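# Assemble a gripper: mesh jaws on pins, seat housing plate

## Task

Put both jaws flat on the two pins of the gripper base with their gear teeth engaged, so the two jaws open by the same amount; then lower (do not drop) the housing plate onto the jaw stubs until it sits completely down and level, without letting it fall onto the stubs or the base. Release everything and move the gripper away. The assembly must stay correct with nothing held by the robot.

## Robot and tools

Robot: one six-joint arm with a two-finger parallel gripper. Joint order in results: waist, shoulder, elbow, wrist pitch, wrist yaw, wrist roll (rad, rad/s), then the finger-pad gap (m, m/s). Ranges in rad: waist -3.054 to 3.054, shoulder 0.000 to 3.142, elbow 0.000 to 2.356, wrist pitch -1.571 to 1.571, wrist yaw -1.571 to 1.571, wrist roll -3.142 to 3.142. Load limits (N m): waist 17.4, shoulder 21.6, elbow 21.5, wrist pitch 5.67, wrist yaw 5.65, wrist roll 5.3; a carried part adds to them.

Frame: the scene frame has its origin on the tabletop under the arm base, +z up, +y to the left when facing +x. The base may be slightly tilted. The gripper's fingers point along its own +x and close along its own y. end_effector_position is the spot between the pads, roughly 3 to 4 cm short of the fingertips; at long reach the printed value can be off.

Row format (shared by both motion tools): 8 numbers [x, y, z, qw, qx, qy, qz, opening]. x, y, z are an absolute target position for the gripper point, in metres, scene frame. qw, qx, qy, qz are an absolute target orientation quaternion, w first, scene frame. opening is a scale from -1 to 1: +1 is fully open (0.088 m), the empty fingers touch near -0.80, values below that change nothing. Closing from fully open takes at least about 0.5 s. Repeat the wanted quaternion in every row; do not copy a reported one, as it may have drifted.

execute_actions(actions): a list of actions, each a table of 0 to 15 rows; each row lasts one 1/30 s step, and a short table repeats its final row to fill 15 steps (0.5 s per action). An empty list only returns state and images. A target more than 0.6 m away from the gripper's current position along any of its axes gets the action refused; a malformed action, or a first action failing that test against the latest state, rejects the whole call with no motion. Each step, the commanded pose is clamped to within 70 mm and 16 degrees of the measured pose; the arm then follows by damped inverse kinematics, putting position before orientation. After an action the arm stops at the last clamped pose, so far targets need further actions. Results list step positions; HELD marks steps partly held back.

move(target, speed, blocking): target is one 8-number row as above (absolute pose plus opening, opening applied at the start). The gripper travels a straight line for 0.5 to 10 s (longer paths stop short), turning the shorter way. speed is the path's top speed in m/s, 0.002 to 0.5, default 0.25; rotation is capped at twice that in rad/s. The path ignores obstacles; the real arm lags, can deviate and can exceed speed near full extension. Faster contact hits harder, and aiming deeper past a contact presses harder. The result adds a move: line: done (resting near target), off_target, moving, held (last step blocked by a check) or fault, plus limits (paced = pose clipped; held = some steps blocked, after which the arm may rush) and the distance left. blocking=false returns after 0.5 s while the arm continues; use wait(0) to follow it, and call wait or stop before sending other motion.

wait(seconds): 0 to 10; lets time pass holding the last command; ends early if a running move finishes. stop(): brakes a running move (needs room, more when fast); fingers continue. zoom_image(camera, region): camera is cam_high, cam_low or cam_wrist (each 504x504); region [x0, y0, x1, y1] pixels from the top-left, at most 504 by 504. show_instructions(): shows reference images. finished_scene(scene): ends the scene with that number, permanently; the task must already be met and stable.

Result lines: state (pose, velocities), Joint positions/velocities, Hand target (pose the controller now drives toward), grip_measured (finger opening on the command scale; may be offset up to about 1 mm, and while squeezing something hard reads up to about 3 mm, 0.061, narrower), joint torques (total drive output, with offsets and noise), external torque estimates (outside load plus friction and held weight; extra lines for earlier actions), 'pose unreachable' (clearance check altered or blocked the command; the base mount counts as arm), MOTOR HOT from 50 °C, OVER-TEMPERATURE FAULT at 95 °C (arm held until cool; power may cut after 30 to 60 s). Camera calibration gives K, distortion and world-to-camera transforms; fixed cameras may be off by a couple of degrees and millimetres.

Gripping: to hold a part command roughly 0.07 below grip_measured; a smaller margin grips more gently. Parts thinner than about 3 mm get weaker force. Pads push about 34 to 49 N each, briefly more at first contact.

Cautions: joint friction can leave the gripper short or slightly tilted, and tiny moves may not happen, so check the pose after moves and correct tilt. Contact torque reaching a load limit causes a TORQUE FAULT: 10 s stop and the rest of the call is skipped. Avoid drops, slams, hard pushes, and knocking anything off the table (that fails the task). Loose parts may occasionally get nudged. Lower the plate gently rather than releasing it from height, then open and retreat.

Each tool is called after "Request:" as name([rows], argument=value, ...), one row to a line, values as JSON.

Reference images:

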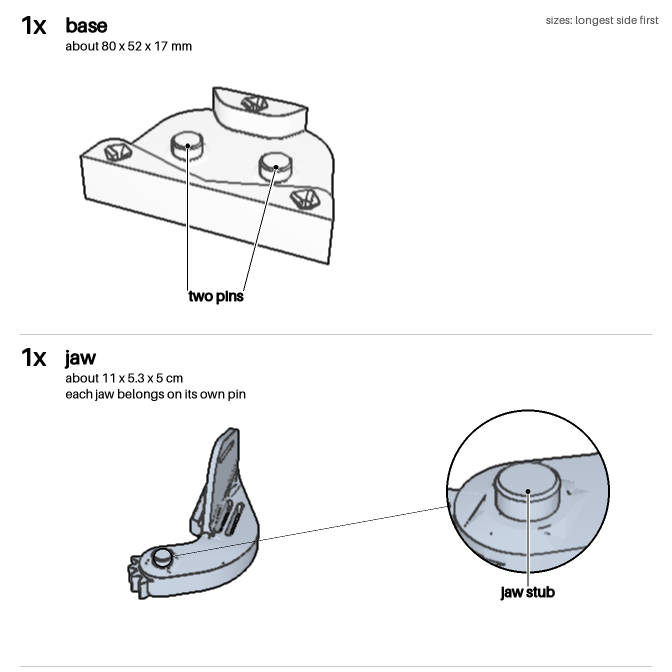

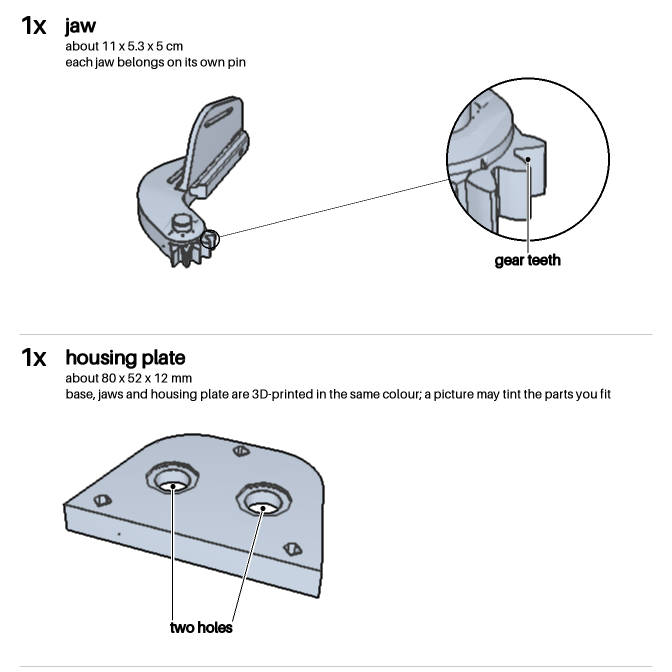

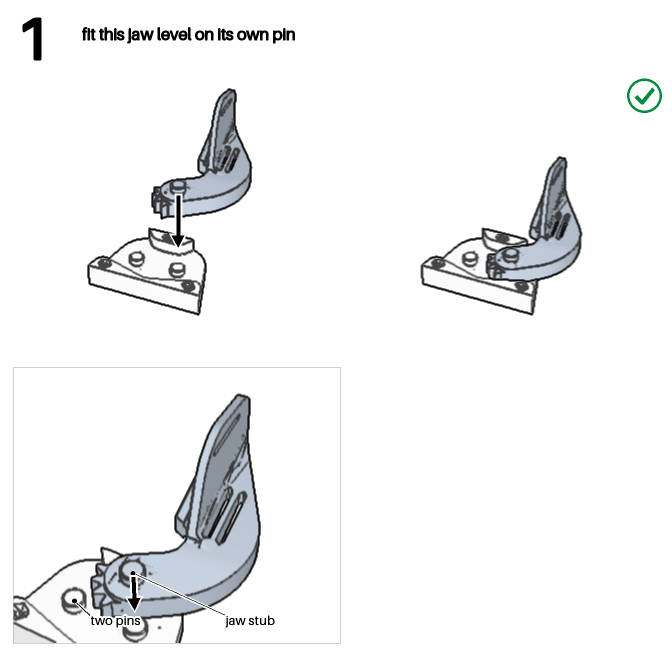

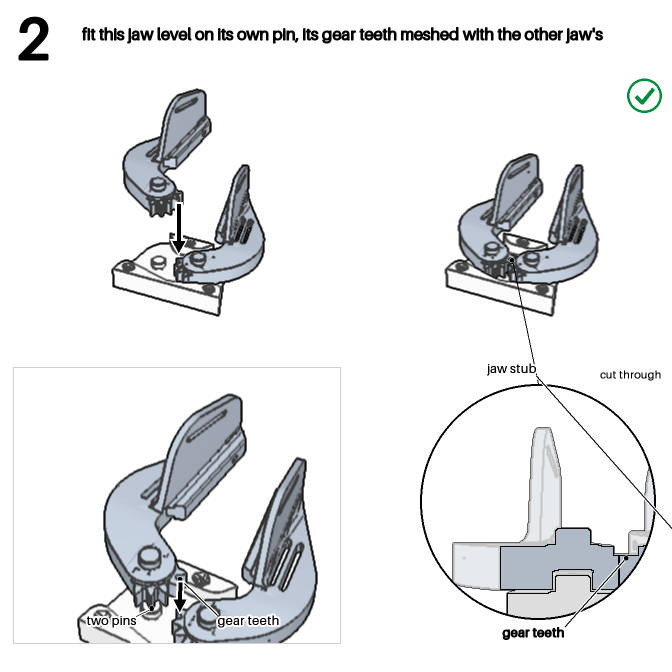

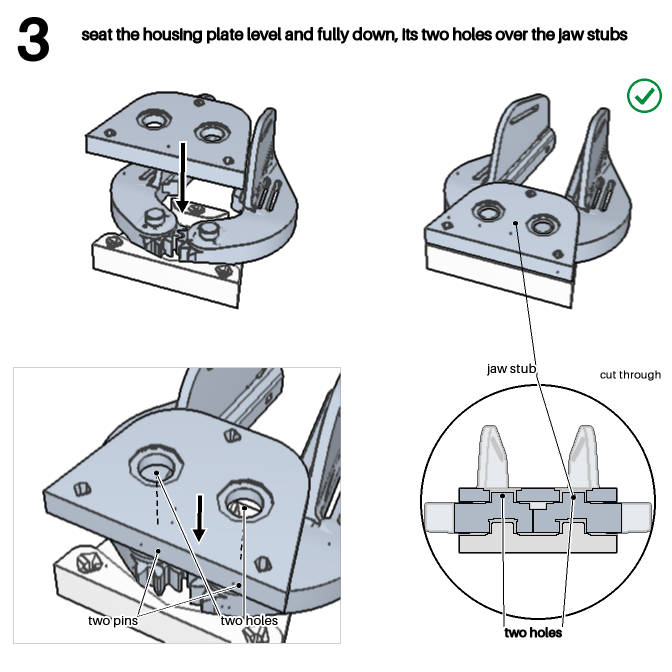

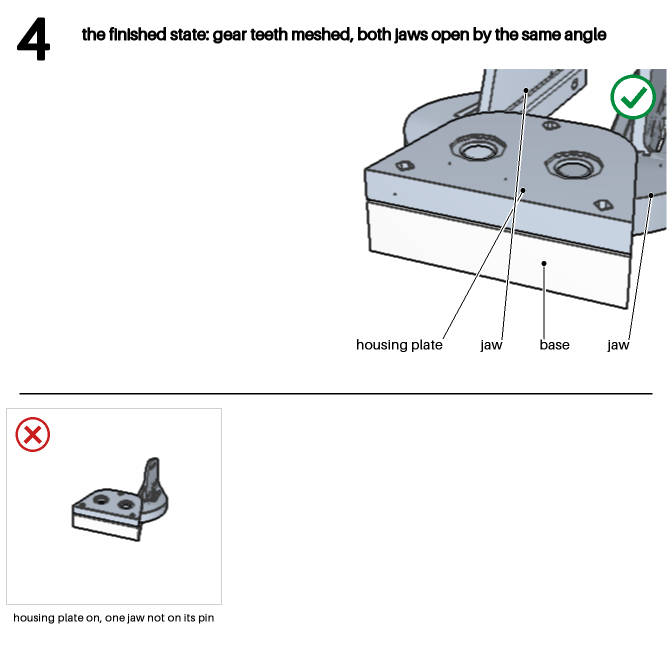

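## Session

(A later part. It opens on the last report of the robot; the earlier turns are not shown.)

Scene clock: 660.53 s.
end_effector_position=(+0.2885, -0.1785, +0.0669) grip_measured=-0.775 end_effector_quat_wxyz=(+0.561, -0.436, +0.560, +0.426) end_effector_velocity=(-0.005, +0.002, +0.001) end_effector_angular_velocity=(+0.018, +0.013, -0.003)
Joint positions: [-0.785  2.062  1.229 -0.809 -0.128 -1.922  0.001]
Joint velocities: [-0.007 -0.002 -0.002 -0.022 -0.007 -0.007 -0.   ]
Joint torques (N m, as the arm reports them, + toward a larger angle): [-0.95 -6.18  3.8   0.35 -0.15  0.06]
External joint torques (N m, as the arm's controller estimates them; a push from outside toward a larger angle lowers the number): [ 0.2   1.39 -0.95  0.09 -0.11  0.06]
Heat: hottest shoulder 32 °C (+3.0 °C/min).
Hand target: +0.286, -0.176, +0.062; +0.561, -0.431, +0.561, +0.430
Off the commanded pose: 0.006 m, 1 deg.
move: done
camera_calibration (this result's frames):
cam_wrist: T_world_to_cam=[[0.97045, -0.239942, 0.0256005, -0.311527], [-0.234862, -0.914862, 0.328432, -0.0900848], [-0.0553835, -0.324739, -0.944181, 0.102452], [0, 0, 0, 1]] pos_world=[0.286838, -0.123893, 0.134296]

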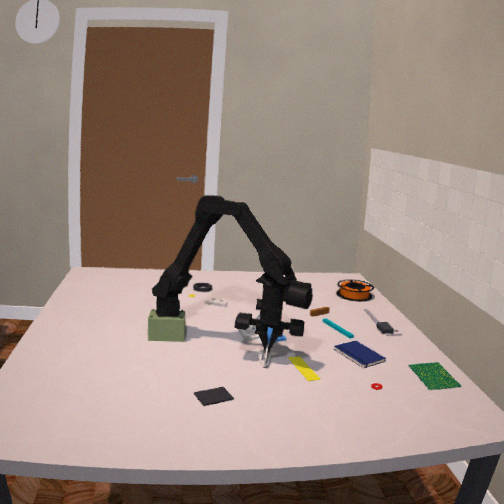

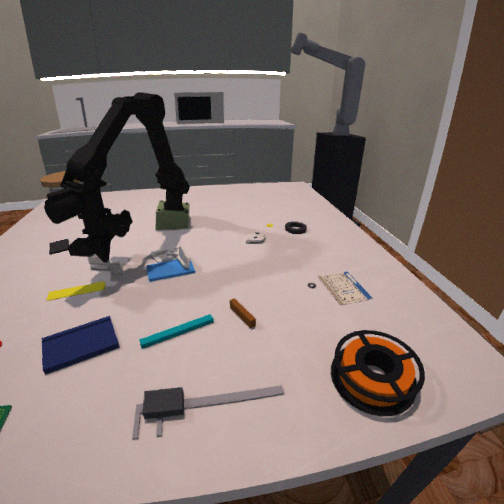

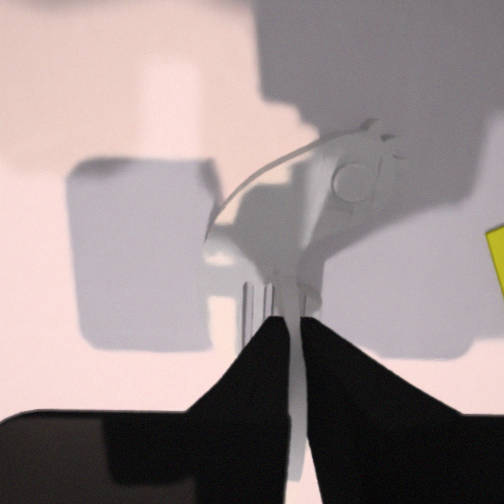

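Request:
move(target=[0.29, -0.176, 0.14, 0.5610, -0.4305, 0.5610, 0.4305, -0.85], speed=0.12)

Request:
move(target=[0.30, -0.13, 0.14, 0.6409, 0.2988, 0.6409, -0.2988, -0.85], speed=0.45)

Request:
move(target=[0.302, -0.072, 0.13, 0.0, 0.7071, 0.0, -0.7071, -0.85], speed=0.45)

Request:
zoom_image(camera="cam_wrist", region=[204, 40, 504, 340])

Scene clock: 684.43 s.
end_effector_position=(+0.2866, -0.1734, +0.1320) grip_measured=-0.775 end_effector_quat_wxyz=(+0.559, -0.422, +0.564, +0.438) end_effector_velocity=(-0.002, +0.003, +0.005) end_effector_angular_velocity=(+0.016, +0.009, +0.003)
Joint positions: [-0.801  1.986  1.399 -1.098 -0.128 -1.94   0.001]
Joint velocities: [-0.002 -0.002  0.017 -0.037 -0.007 -0.007 -0.   ]
Joint torques (N m, as the arm reports them, + toward a larger angle): [-1.39 -8.79  6.58 -0.05 -0.09 -0.07]
External joint torques (N m, as the arm's controller estimates them; a push from outside toward a larger angle lowers the number): [-0.29 -1.29  1.4  -0.23 -0.04 -0.07]
Heat: hottest shoulder 33 °C (+3.0 °C/min).
Hand target: +0.289, -0.176, +0.140; +0.561, -0.430, +0.561, +0.430
Off the commanded pose: 0.009 m, 1 deg.
move: off_target
camera_calibration (this result's frames):
cam_wrist: T_world_to_cam=[[0.969789, -0.243711, -0.0106483, -0.30582], [-0.228207, -0.921789, 0.313412, -0.108394], [-0.0861974, -0.301514, -0.949558, 0.17897], [0, 0, 0, 1]] pos_world=[0.287271, -0.120487, 0.200658]

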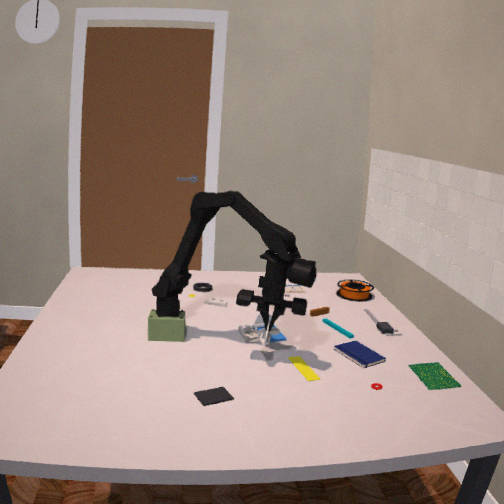

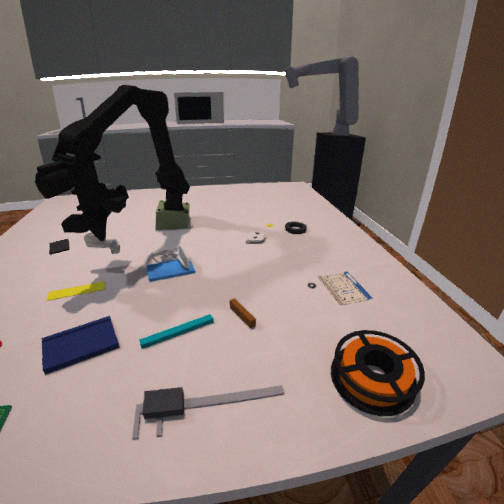

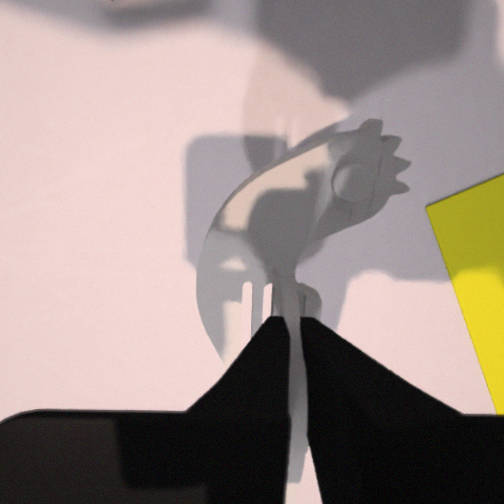

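Scene clock: 687.47 s.
end_effector_position=(+0.3010, -0.1310, +0.1365) grip_measured=-0.775 end_effector_quat_wxyz=(+0.637, +0.300, +0.645, -0.296) end_effector_velocity=(-0.001, +0.003, +0.000) end_effector_angular_velocity=(+0.010, +0.003, -0.006)
Joint positions: [-0.682  1.922  1.358 -1.091 -0.143  0.361  0.001]
Joint velocities: [ 0.002 -0.002 -0.002 -0.007 -0.007  0.007 -0.   ]
Joint torques (N m, as the arm reports them, + toward a larger angle): [-0.91 -8.95  4.53  0.35  0.13  0.05]
External joint torques (N m, as the arm's controller estimates them; a push from outside toward a larger angle lowers the number): [ 0.2  -1.84 -0.67  0.06  0.13  0.05]
Heat: hottest shoulder 33 °C (+3.0 °C/min).
Hand target: +0.300, -0.130, +0.140; +0.641, +0.299, +0.641, -0.298
Off the commanded pose: 0.004 m, 1 deg.
move: done
camera_calibration (this result's frames):
cam_wrist: T_world_to_cam=[[-0.753869, -0.656921, 0.0116591, 0.152266], [-0.616526, 0.713424, 0.33305, 0.260993], [-0.227106, 0.243888, -0.942837, 0.310238], [0, 0, 0, 1]] pos_world=[0.346154, -0.161836, 0.203805]

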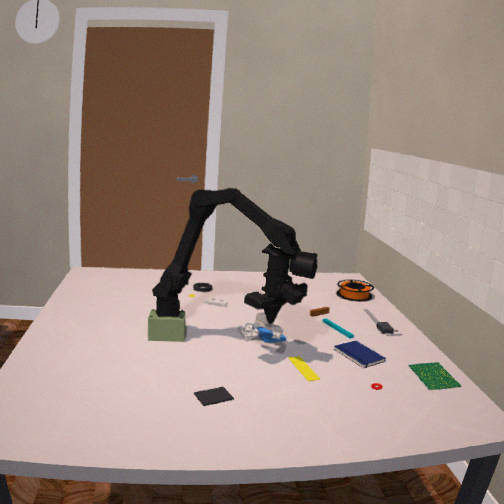

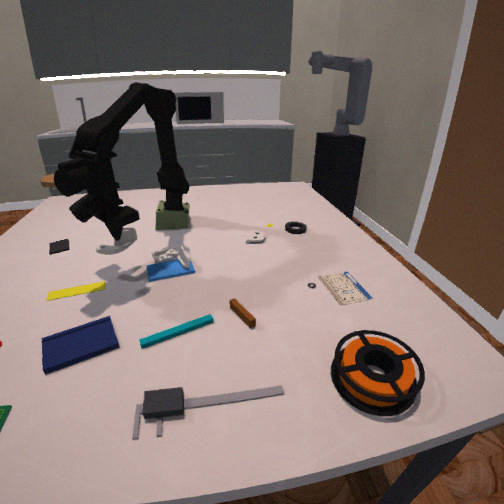

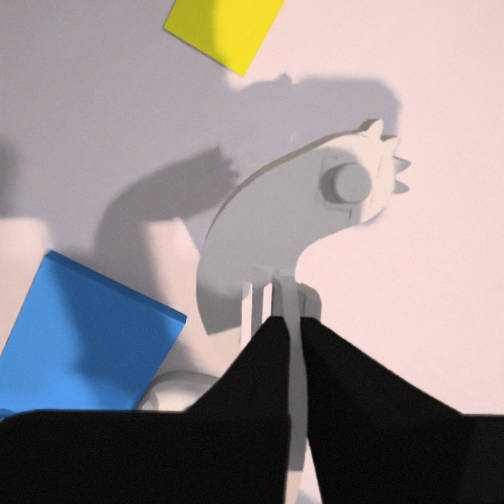

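Scene clock: 690.63 s.
end_effector_position=(+0.3033, -0.0729, +0.1269) grip_measured=-0.775 end_effector_quat_wxyz=(-0.003, +0.704, +0.003, -0.710) end_effector_velocity=(-0.005, +0.002, +0.002) end_effector_angular_velocity=(+0.012, +0.013, -0.027)
Joint positions: [-0.516  1.838  1.243 -1.037 -0.153  2.798  0.001]
Joint velocities: [-0.002 -0.007 -0.002 -0.022 -0.007  0.022 -0.   ]
Joint torques (N m, as the arm reports them, + toward a larger angle): [-1.   -7.97  4.16  0.24  0.09  0.08]
External joint torques (N m, as the arm's controller estimates them; a push from outside toward a larger angle lowers the number): [ 0.15 -1.35 -0.91  0.05  0.05  0.08]
Heat: hottest shoulder 34 °C (+4.0 °C/min).
Hand target: +0.302, -0.072, +0.130; -0.001, +0.707, +0.001, -0.707
Off the commanded pose: 0.003 m, 1 deg.
move: done
camera_calibration (this result's frames):
cam_wrist: T_world_to_cam=[[-0.0174047, 0.999649, 0.0199975, 0.0885899], [0.949792, 0.010281, 0.312713, -0.299547], [0.312397, 0.0244361, -0.949637, 0.108829], [0, 0, 0, 1]] pos_world=[0.252052, -0.0881385, 0.195249]

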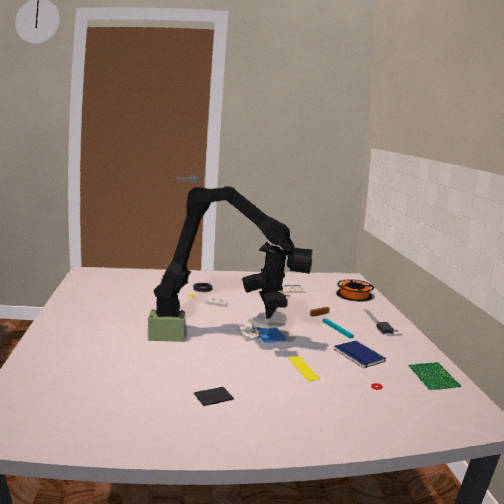

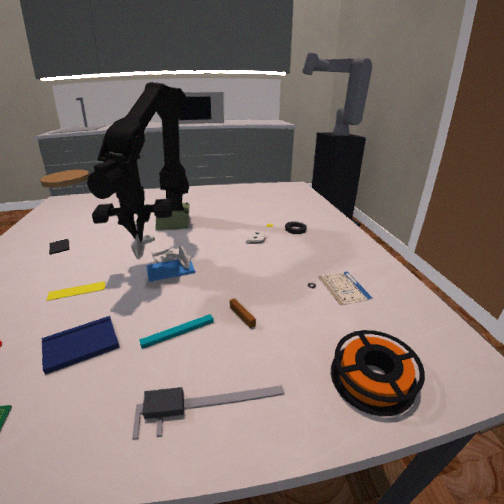

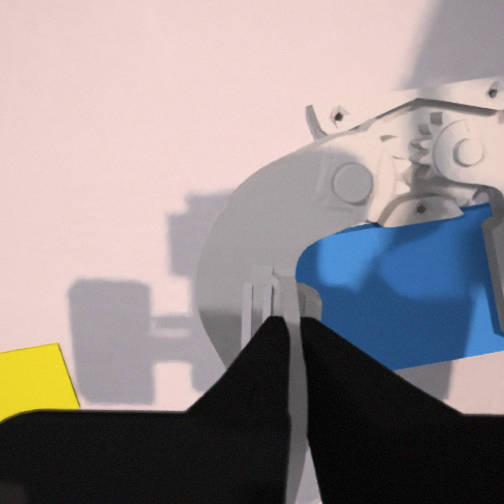

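Region (204, 40, 504, 340) of cam_wrist's 504x504 image, scaled by 1.680, with more detail than that image has.

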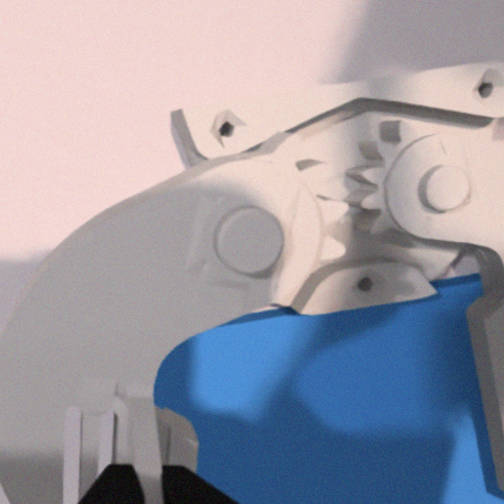

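Request:
execute_actions(actions=[])

Scene clock: 711.50 s.
end_effector_position=(+0.3033, -0.0729, +0.1270) grip_measured=-0.775 end_effector_quat_wxyz=(-0.003, +0.704, +0.002, -0.710) end_effector_velocity=(-0.002, +0.001, +0.002) end_effector_angular_velocity=(+0.008, -0.001, -0.010)
Joint positions: [-0.516  1.837  1.243 -1.036 -0.153  2.8    0.001]
Joint velocities: [-0.002 -0.007 -0.002 -0.007 -0.007  0.007 -0.   ]
Joint torques (N m, as the arm reports them, + toward a larger angle): [-0.99 -8.12  4.38  0.25  0.11  0.12]
External joint torques (N m, as the arm's controller estimates them; a push from outside toward a larger angle lowers the number): [ 0.08 -1.48 -0.73  0.04  0.1   0.12]
Heat: hottest shoulder 36 °C (+4.0 °C/min).
Hand target: +0.303, -0.072, +0.130; -0.001, +0.707, +0.001, -0.707
Off the commanded pose: 0.003 m, 1 deg.
camera_calibration (this result's frames):
cam_wrist: T_world_to_cam=[[-0.0156249, 0.999684, 0.0197168, 0.0881041], [0.949591, 0.00866135, 0.313372, -0.299813], [0.313102, 0.0236194, -0.949426, 0.108605], [0, 0, 0, 1]] pos_world=[0.252073, -0.0880446, 0.195328]

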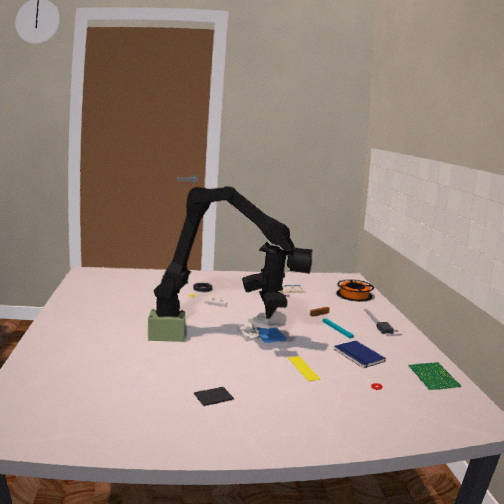

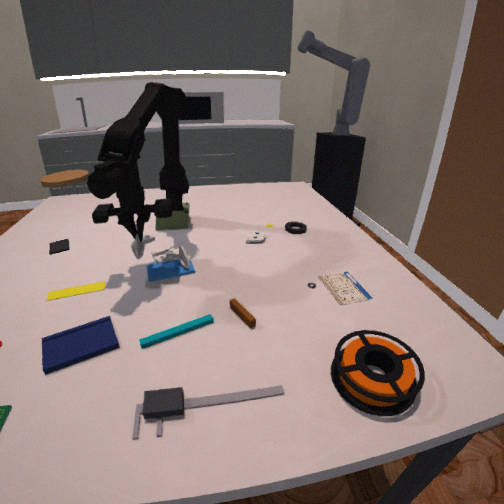

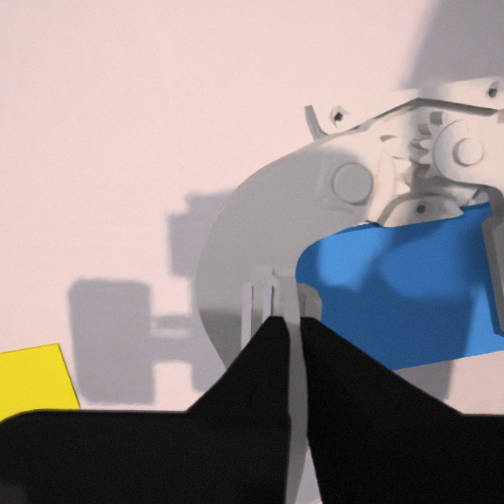

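Request:
move(target=[0.3005,-0.0459,0.105,0,0.7071,0,-0.7071,-0.85], speed=0.03)

Scene clock: 717.60 s.
end_effector_position=(+0.3015, -0.0473, +0.1022) grip_measured=-0.775 end_effector_quat_wxyz=(-0.001, +0.703, +0.001, -0.711) end_effector_velocity=(-0.005, +0.001, -0.002) end_effector_angular_velocity=(+0.011, +0.014, -0.012)
Joint positions: [-0.427  1.829  1.145 -0.934 -0.153  2.888  0.001]
Joint velocities: [-0.002 -0.002 -0.012 -0.007 -0.007  0.007  0.   ]
Joint torques (N m, as the arm reports them, + toward a larger angle): [-1.02 -7.89  4.16  0.23 -0.01  0.09]
External joint torques (N m, as the arm's controller estimates them; a push from outside toward a larger angle lowers the number): [ 0.11 -1.52 -0.65  0.05 -0.04  0.09]
Heat: hottest shoulder 36 °C (+4.0 °C/min).
Hand target: +0.301, -0.046, +0.105; -0.000, +0.707, +0.001, -0.707
Off the commanded pose: 0.003 m, 1 deg.
move: done
camera_calibration (this result's frames):
cam_wrist: T_world_to_cam=[[-0.0163954, 0.999744, 0.0155752, 0.0636594], [0.950322, 0.0107384, 0.311084, -0.290379], [0.310838, 0.0199018, -0.950255, 0.0856287], [0, 0, 0, 1]] pos_world=[0.250381, -0.062229, 0.17071]

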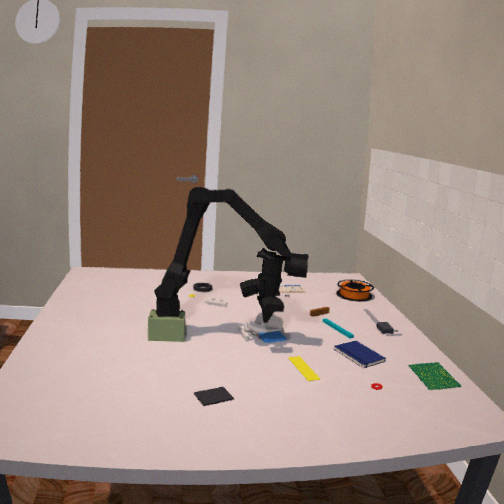

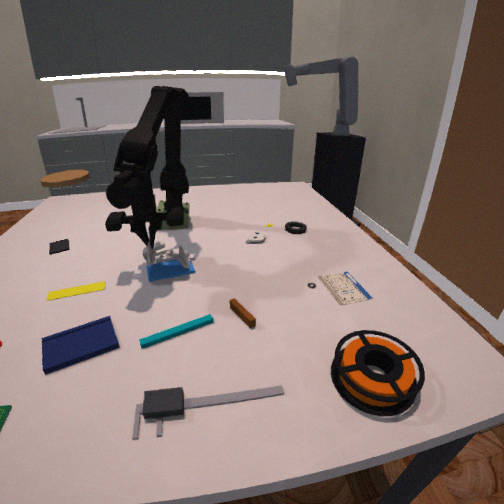

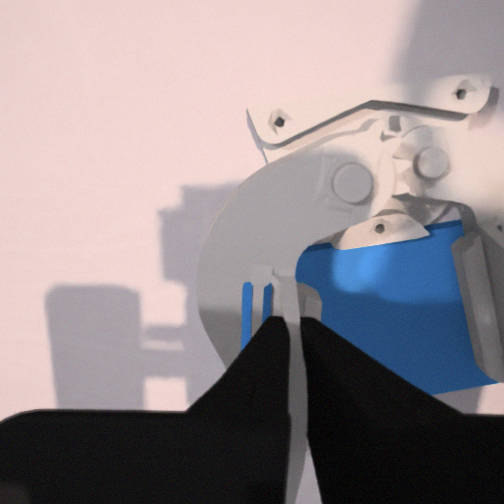

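Request:
zoom_image(camera="cam_wrist", region=[240, 60, 504, 260])

Region (240, 60, 504, 260) of cam_wrist's 504x504 image, scaled by 1.909, with more detail than that image has; it fills the top 382 rows of this view, and the rest is white.

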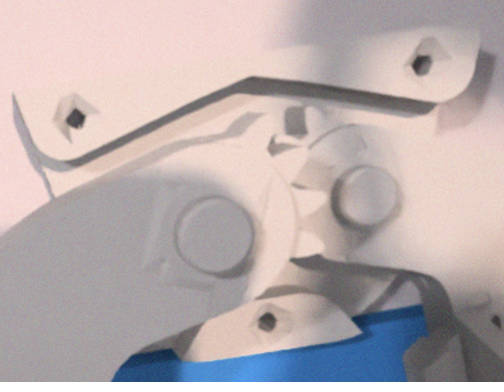

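Request:
move(target=[0.3025,-0.0442,0.091,0,0.7071,0,-0.7071,-0.85], speed=0.015)

Request:
zoom_image(camera="cam_wrist", region=[240, 60, 504, 260])

Scene clock: 769.43 s.
end_effector_position=(+0.3047, -0.0448, +0.0951) grip_measured=-0.775 end_effector_quat_wxyz=(+0.002, +0.711, -0.000, -0.703) end_effector_velocity=(-0.002, +0.002, -0.004) end_effector_angular_velocity=(+0.009, +0.006, -0.006)
Joint positions: [-0.414  1.83   1.118 -0.88  -0.153  2.903  0.001]
Joint velocities: [ 0.002  0.002 -0.012  0.007 -0.007  0.007 -0.   ]
Joint torques (N m, as the arm reports them, + toward a larger angle): [-1.01 -5.32  4.21  0.31  0.01  0.14]
External joint torques (N m, as the arm's controller estimates them; a push from outside toward a larger angle lowers the number): [ 0.1   1.17 -0.66  0.08 -0.01  0.14]
Heat: hottest shoulder 37 °C (+2.0 °C/min).
Hand target: +0.303, -0.044, +0.091; -0.000, +0.707, +0.000, -0.707
Off the commanded pose: 0.005 m, 1 deg.
move: done
camera_calibration (this result's frames):
cam_wrist: T_world_to_cam=[[-0.0196275, 0.999766, 0.00908824, 0.0629624], [0.943091, 0.0154952, 0.332175, -0.290811], [0.331956, 0.0150908, -0.943174, 0.0705109], [0, 0, 0, 1]] pos_world=[0.25209, -0.0595055, 0.162532]

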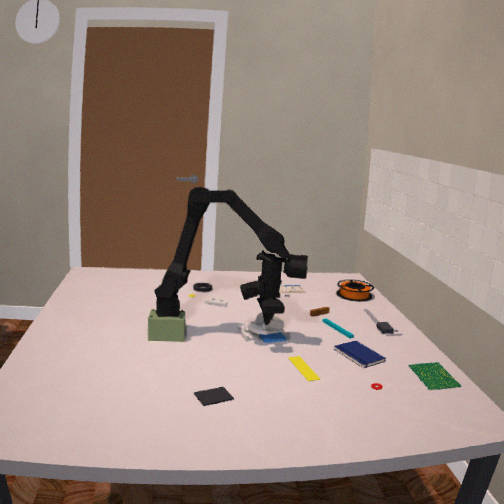

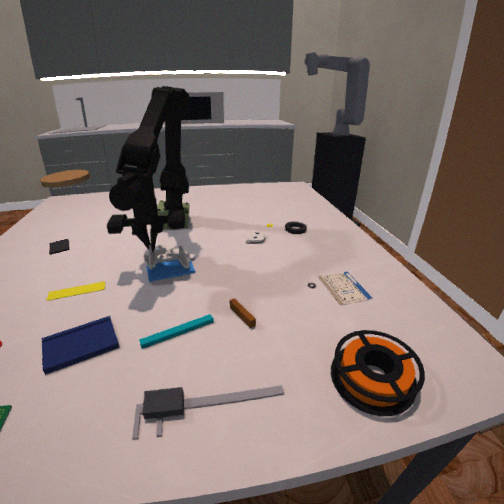

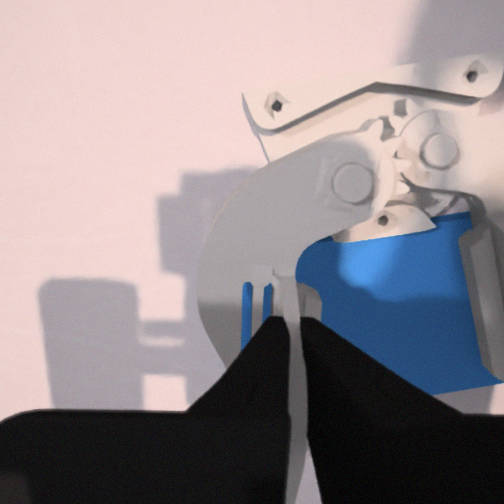

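Region (240, 60, 504, 260) of cam_wrist's 504x504 image, scaled by 1.909, with more detail than that image has; it fills the top 382 rows of this view, and the rest is white.

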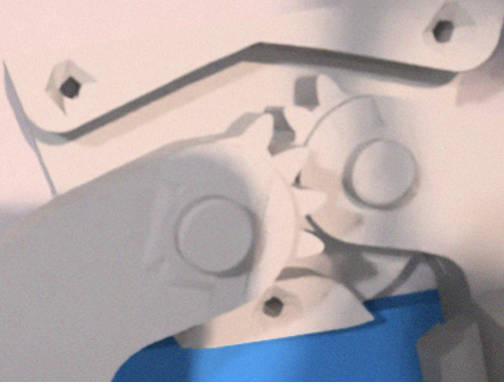

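Request:
move(target=[0.3008,-0.0428,0.083,0,0.7071,0,-0.7071,-0.85], speed=0.01)

Request:
zoom_image(camera="cam_wrist", region=[240, 60, 504, 260])

Scene clock: 808.10 s.
end_effector_position=(+0.3032, -0.0435, +0.0870) grip_measured=-0.775 end_effector_quat_wxyz=(+0.002, +0.711, -0.000, -0.703) end_effector_velocity=(-0.002, +0.001, +0.000) end_effector_angular_velocity=(+0.009, +0.005, +0.004)
Joint positions: [-0.406  1.837  1.092 -0.845 -0.153  2.91   0.001]
Joint velocities: [-0.002 -0.002 -0.002 -0.007 -0.007 -0.007 -0.   ]
Joint torques (N m, as the arm reports them, + toward a larger angle): [-1.06 -5.21  3.88  0.27  0.01  0.09]
External joint torques (N m, as the arm's controller estimates them; a push from outside toward a larger angle lowers the number): [ 0.05  1.24 -0.9   0.04 -0.01  0.09]
Heat: hottest shoulder 34 °C (-3.0 °C/min).
Hand target: +0.301, -0.043, +0.083; -0.000, +0.707, -0.000, -0.707
Off the commanded pose: 0.005 m, 1 deg.
move: done
camera_calibration (this result's frames):
cam_wrist: T_world_to_cam=[[-0.0193939, 0.999773, 0.00884604, 0.0615898], [0.942975, 0.01535, 0.33251, -0.286725], [0.332299, 0.0147903, -0.943058, 0.0631392], [0, 0, 0, 1]] pos_world=[0.250588, -0.0581084, 0.154338]

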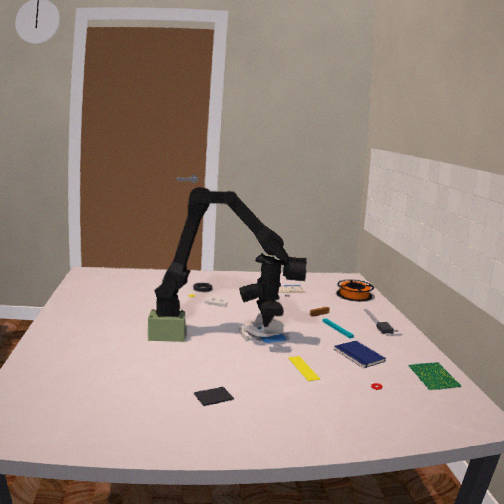

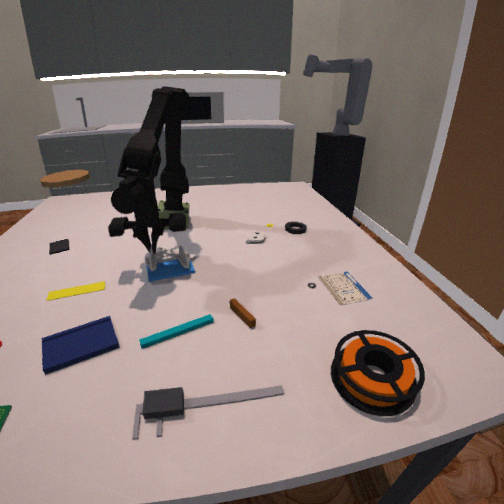

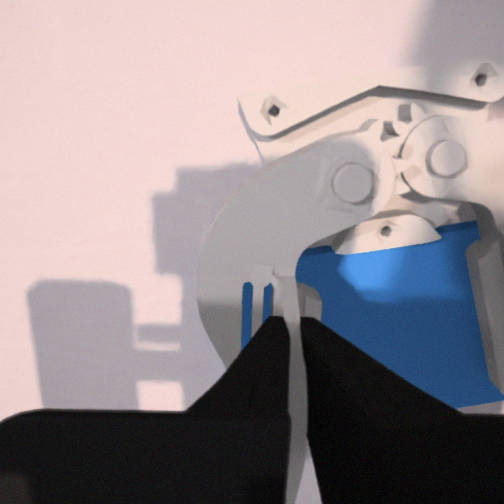

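Region (240, 60, 504, 260) of cam_wrist's 504x504 image, scaled by 1.909, with more detail than that image has; it fills the top 382 rows of this view, and the rest is white.

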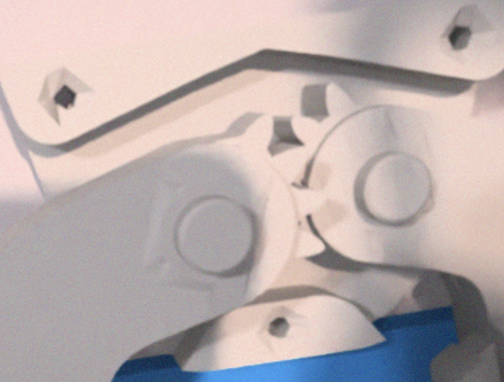

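Request:
move(target=[0.3008,-0.0428,0.076,0,0.7071,0,-0.7071,-0.85], speed=0.006)

Request:
zoom_image(camera="cam_wrist", region=[240, 60, 504, 260])

Scene clock: 819.10 s.
end_effector_position=(+0.3033, -0.0435, +0.0799) grip_measured=-0.775 end_effector_quat_wxyz=(+0.002, +0.711, -0.000, -0.703) end_effector_velocity=(+0.002, +0.000, +0.002) end_effector_angular_velocity=(+0.004, -0.014, +0.007)
Joint positions: [-0.403  1.85   1.077 -0.817 -0.153  2.913  0.001]
Joint velocities: [-0.002 -0.007 -0.002  0.007 -0.007 -0.007 -0.   ]
Joint torques (N m, as the arm reports them, + toward a larger angle): [-1.01 -5.36  3.97  0.22  0.    0.05]
External joint torques (N m, as the arm's controller estimates them; a push from outside toward a larger angle lowers the number): [ 0.09  1.18 -0.81 -0.02 -0.02  0.05]
Heat: hottest shoulder 33 °C (-4.0 °C/min).
Hand target: +0.301, -0.043, +0.076; +0.000, +0.707, +0.000, -0.707
Off the commanded pose: 0.005 m, 1 deg.
move: done
camera_calibration (this result's frames):
cam_wrist: T_world_to_cam=[[-0.0198518, 0.999765, 0.0087194, 0.0618659], [0.942898, 0.015821, 0.332705, -0.284444], [0.332489, 0.0148263, -0.942991, 0.0563429], [0, 0, 0, 1]] pos_world=[0.250696, -0.0581866, 0.147227]

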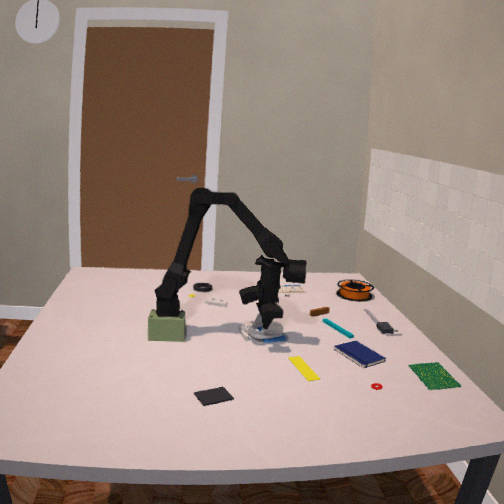

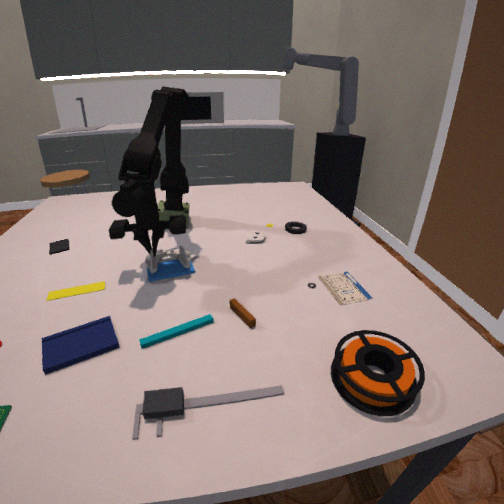

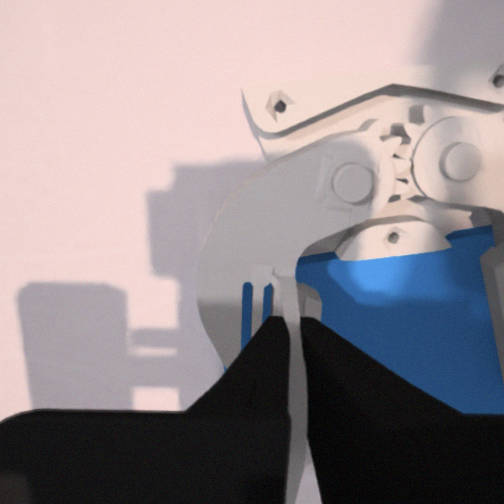

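Region (240, 60, 504, 260) of cam_wrist's 504x504 image, scaled by 1.909, with more detail than that image has; it fills the top 382 rows of this view, and the rest is white.

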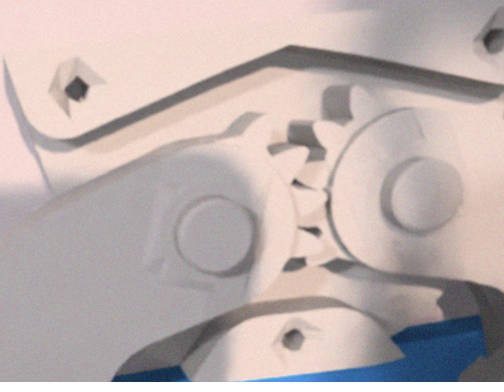

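Request:
move(target=[0.3002,-0.0420,0.0725,0,0.7071,0,-0.7071,-0.85], speed=0.004)

Request:
zoom_image(camera="cam_wrist", region=[240, 60, 504, 260])

Scene clock: 855.43 s.
end_effector_position=(+0.3035, -0.0431, +0.0777) grip_measured=-0.775 end_effector_quat_wxyz=(+0.002, +0.713, -0.001, -0.701) end_effector_velocity=(-0.005, +0.002, +0.000) end_effector_angular_velocity=(+0.012, +0.019, +0.002)
Joint positions: [-0.4    1.851  1.068 -0.803 -0.153  2.917  0.001]
Joint velocities: [-0.002 -0.002 -0.002 -0.022 -0.007 -0.007 -0.   ]
Joint torques (N m, as the arm reports them, + toward a larger angle): [-0.81 -5.01  3.64  0.38 -0.03  0.13]
External joint torques (N m, as the arm's controller estimates them; a push from outside toward a larger angle lowers the number): [ 0.3   1.43 -1.03  0.16 -0.05  0.13]
Heat: hottest shoulder 33 °C (-1.0 °C/min).
Hand target: +0.300, -0.042, +0.072; +0.000, +0.707, +0.000, -0.707
Off the commanded pose: 0.006 m, 1 deg.
move: done
camera_calibration (this result's frames):
cam_wrist: T_world_to_cam=[[-0.0194685, 0.999782, 0.00759786, 0.0613995], [0.941441, 0.0157729, 0.336809, -0.283798], [0.336616, 0.0137101, -0.941542, 0.0528242], [0, 0, 0, 1]] pos_world=[0.250593, -0.057634, 0.144856]

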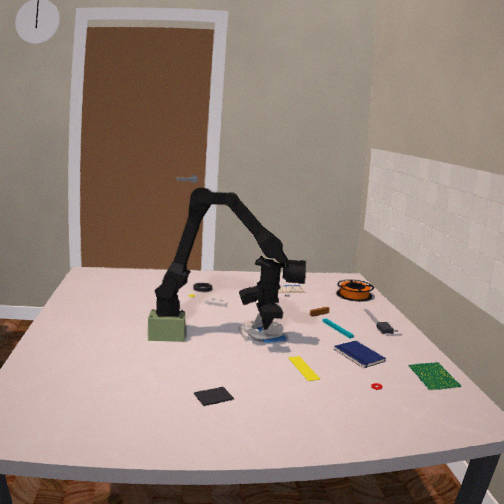

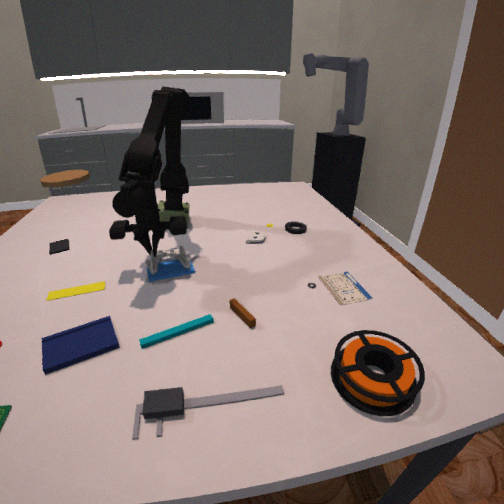

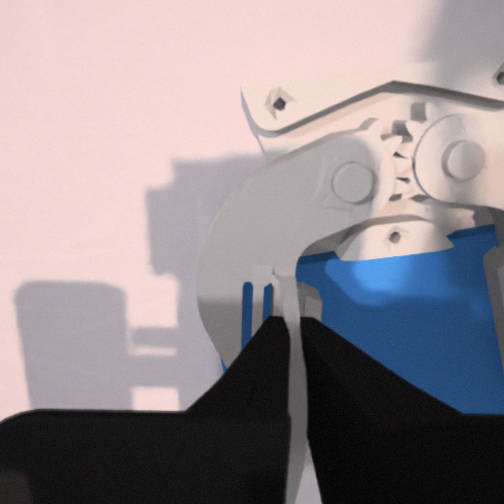

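Region (240, 60, 504, 260) of cam_wrist's 504x504 image, scaled by 1.909, with more detail than that image has; it fills the top 382 rows of this view, and the rest is white.

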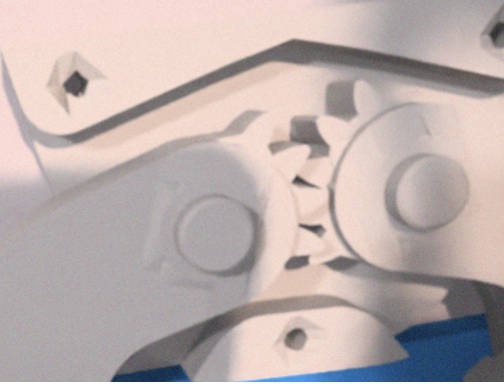

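Request:
move(target=[0.2985,-0.0415,0.0720,0,0.7071,0,-0.7071,-0.85], speed=0.003)

Request:
zoom_image(camera="cam_wrist", region=[240, 60, 504, 260])

Scene clock: 866.67 s.
end_effector_position=(+0.3031, -0.0431, +0.0768) grip_measured=-0.775 end_effector_quat_wxyz=(+0.002, +0.713, -0.001, -0.701) end_effector_velocity=(+0.001, +0.000, +0.000) end_effector_angular_velocity=(+0.005, -0.009, +0.006)
Joint positions: [-0.4    1.851  1.064 -0.798 -0.153  2.918  0.001]
Joint velocities: [-0.002 -0.002 -0.002  0.007 -0.007 -0.007 -0.   ]
Joint torques (N m, as the arm reports them, + toward a larger angle): [-0.84 -5.4   2.98  0.27  0.01  0.1 ]
External joint torques (N m, as the arm's controller estimates them; a push from outside toward a larger angle lowers the number): [ 0.27  1.01 -1.71  0.02 -0.01  0.11]
Heat: hottest shoulder 32 °C (-2.0 °C/min).
Hand target: +0.299, -0.041, +0.072; -0.000, +0.707, -0.000, -0.707
Off the commanded pose: 0.007 m, 1 deg.
move: done
camera_calibration (this result's frames):
cam_wrist: T_world_to_cam=[[-0.0184467, 0.999802, 0.00743518, 0.0611606], [0.941207, 0.0148557, 0.337504, -0.283159], [0.337326, 0.0132239, -0.941295, 0.0518409], [0, 0, 0, 1]] pos_world=[0.250152, -0.0576276, 0.14391]

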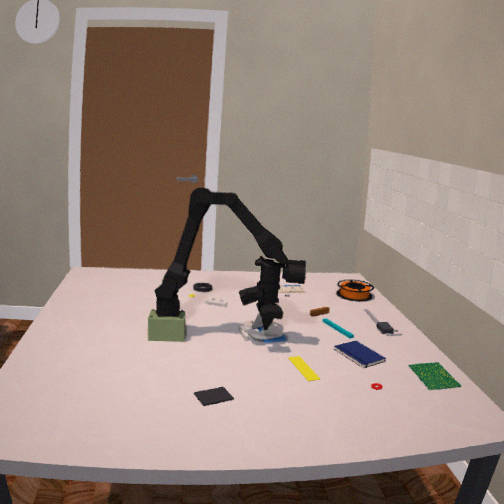

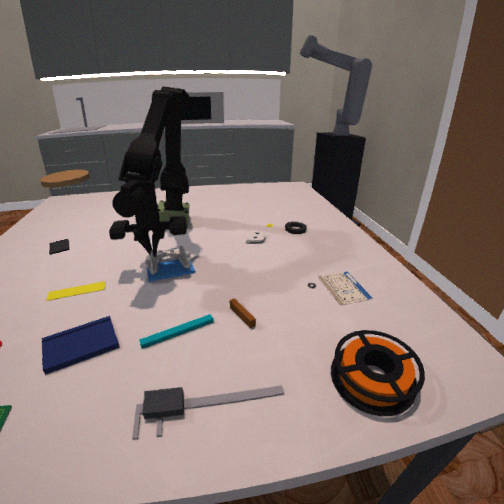

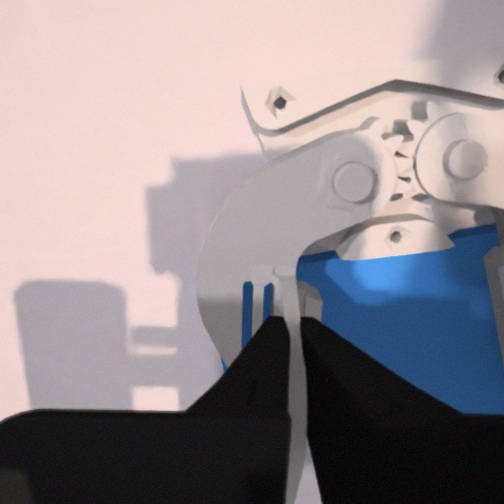

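Region (240, 60, 504, 260) of cam_wrist's 504x504 image, scaled by 1.909, with more detail than that image has; it fills the top 382 rows of this view, and the rest is white.

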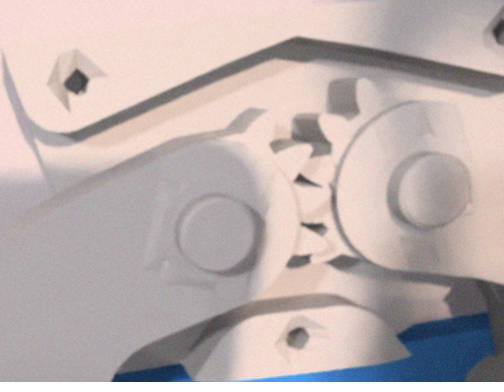

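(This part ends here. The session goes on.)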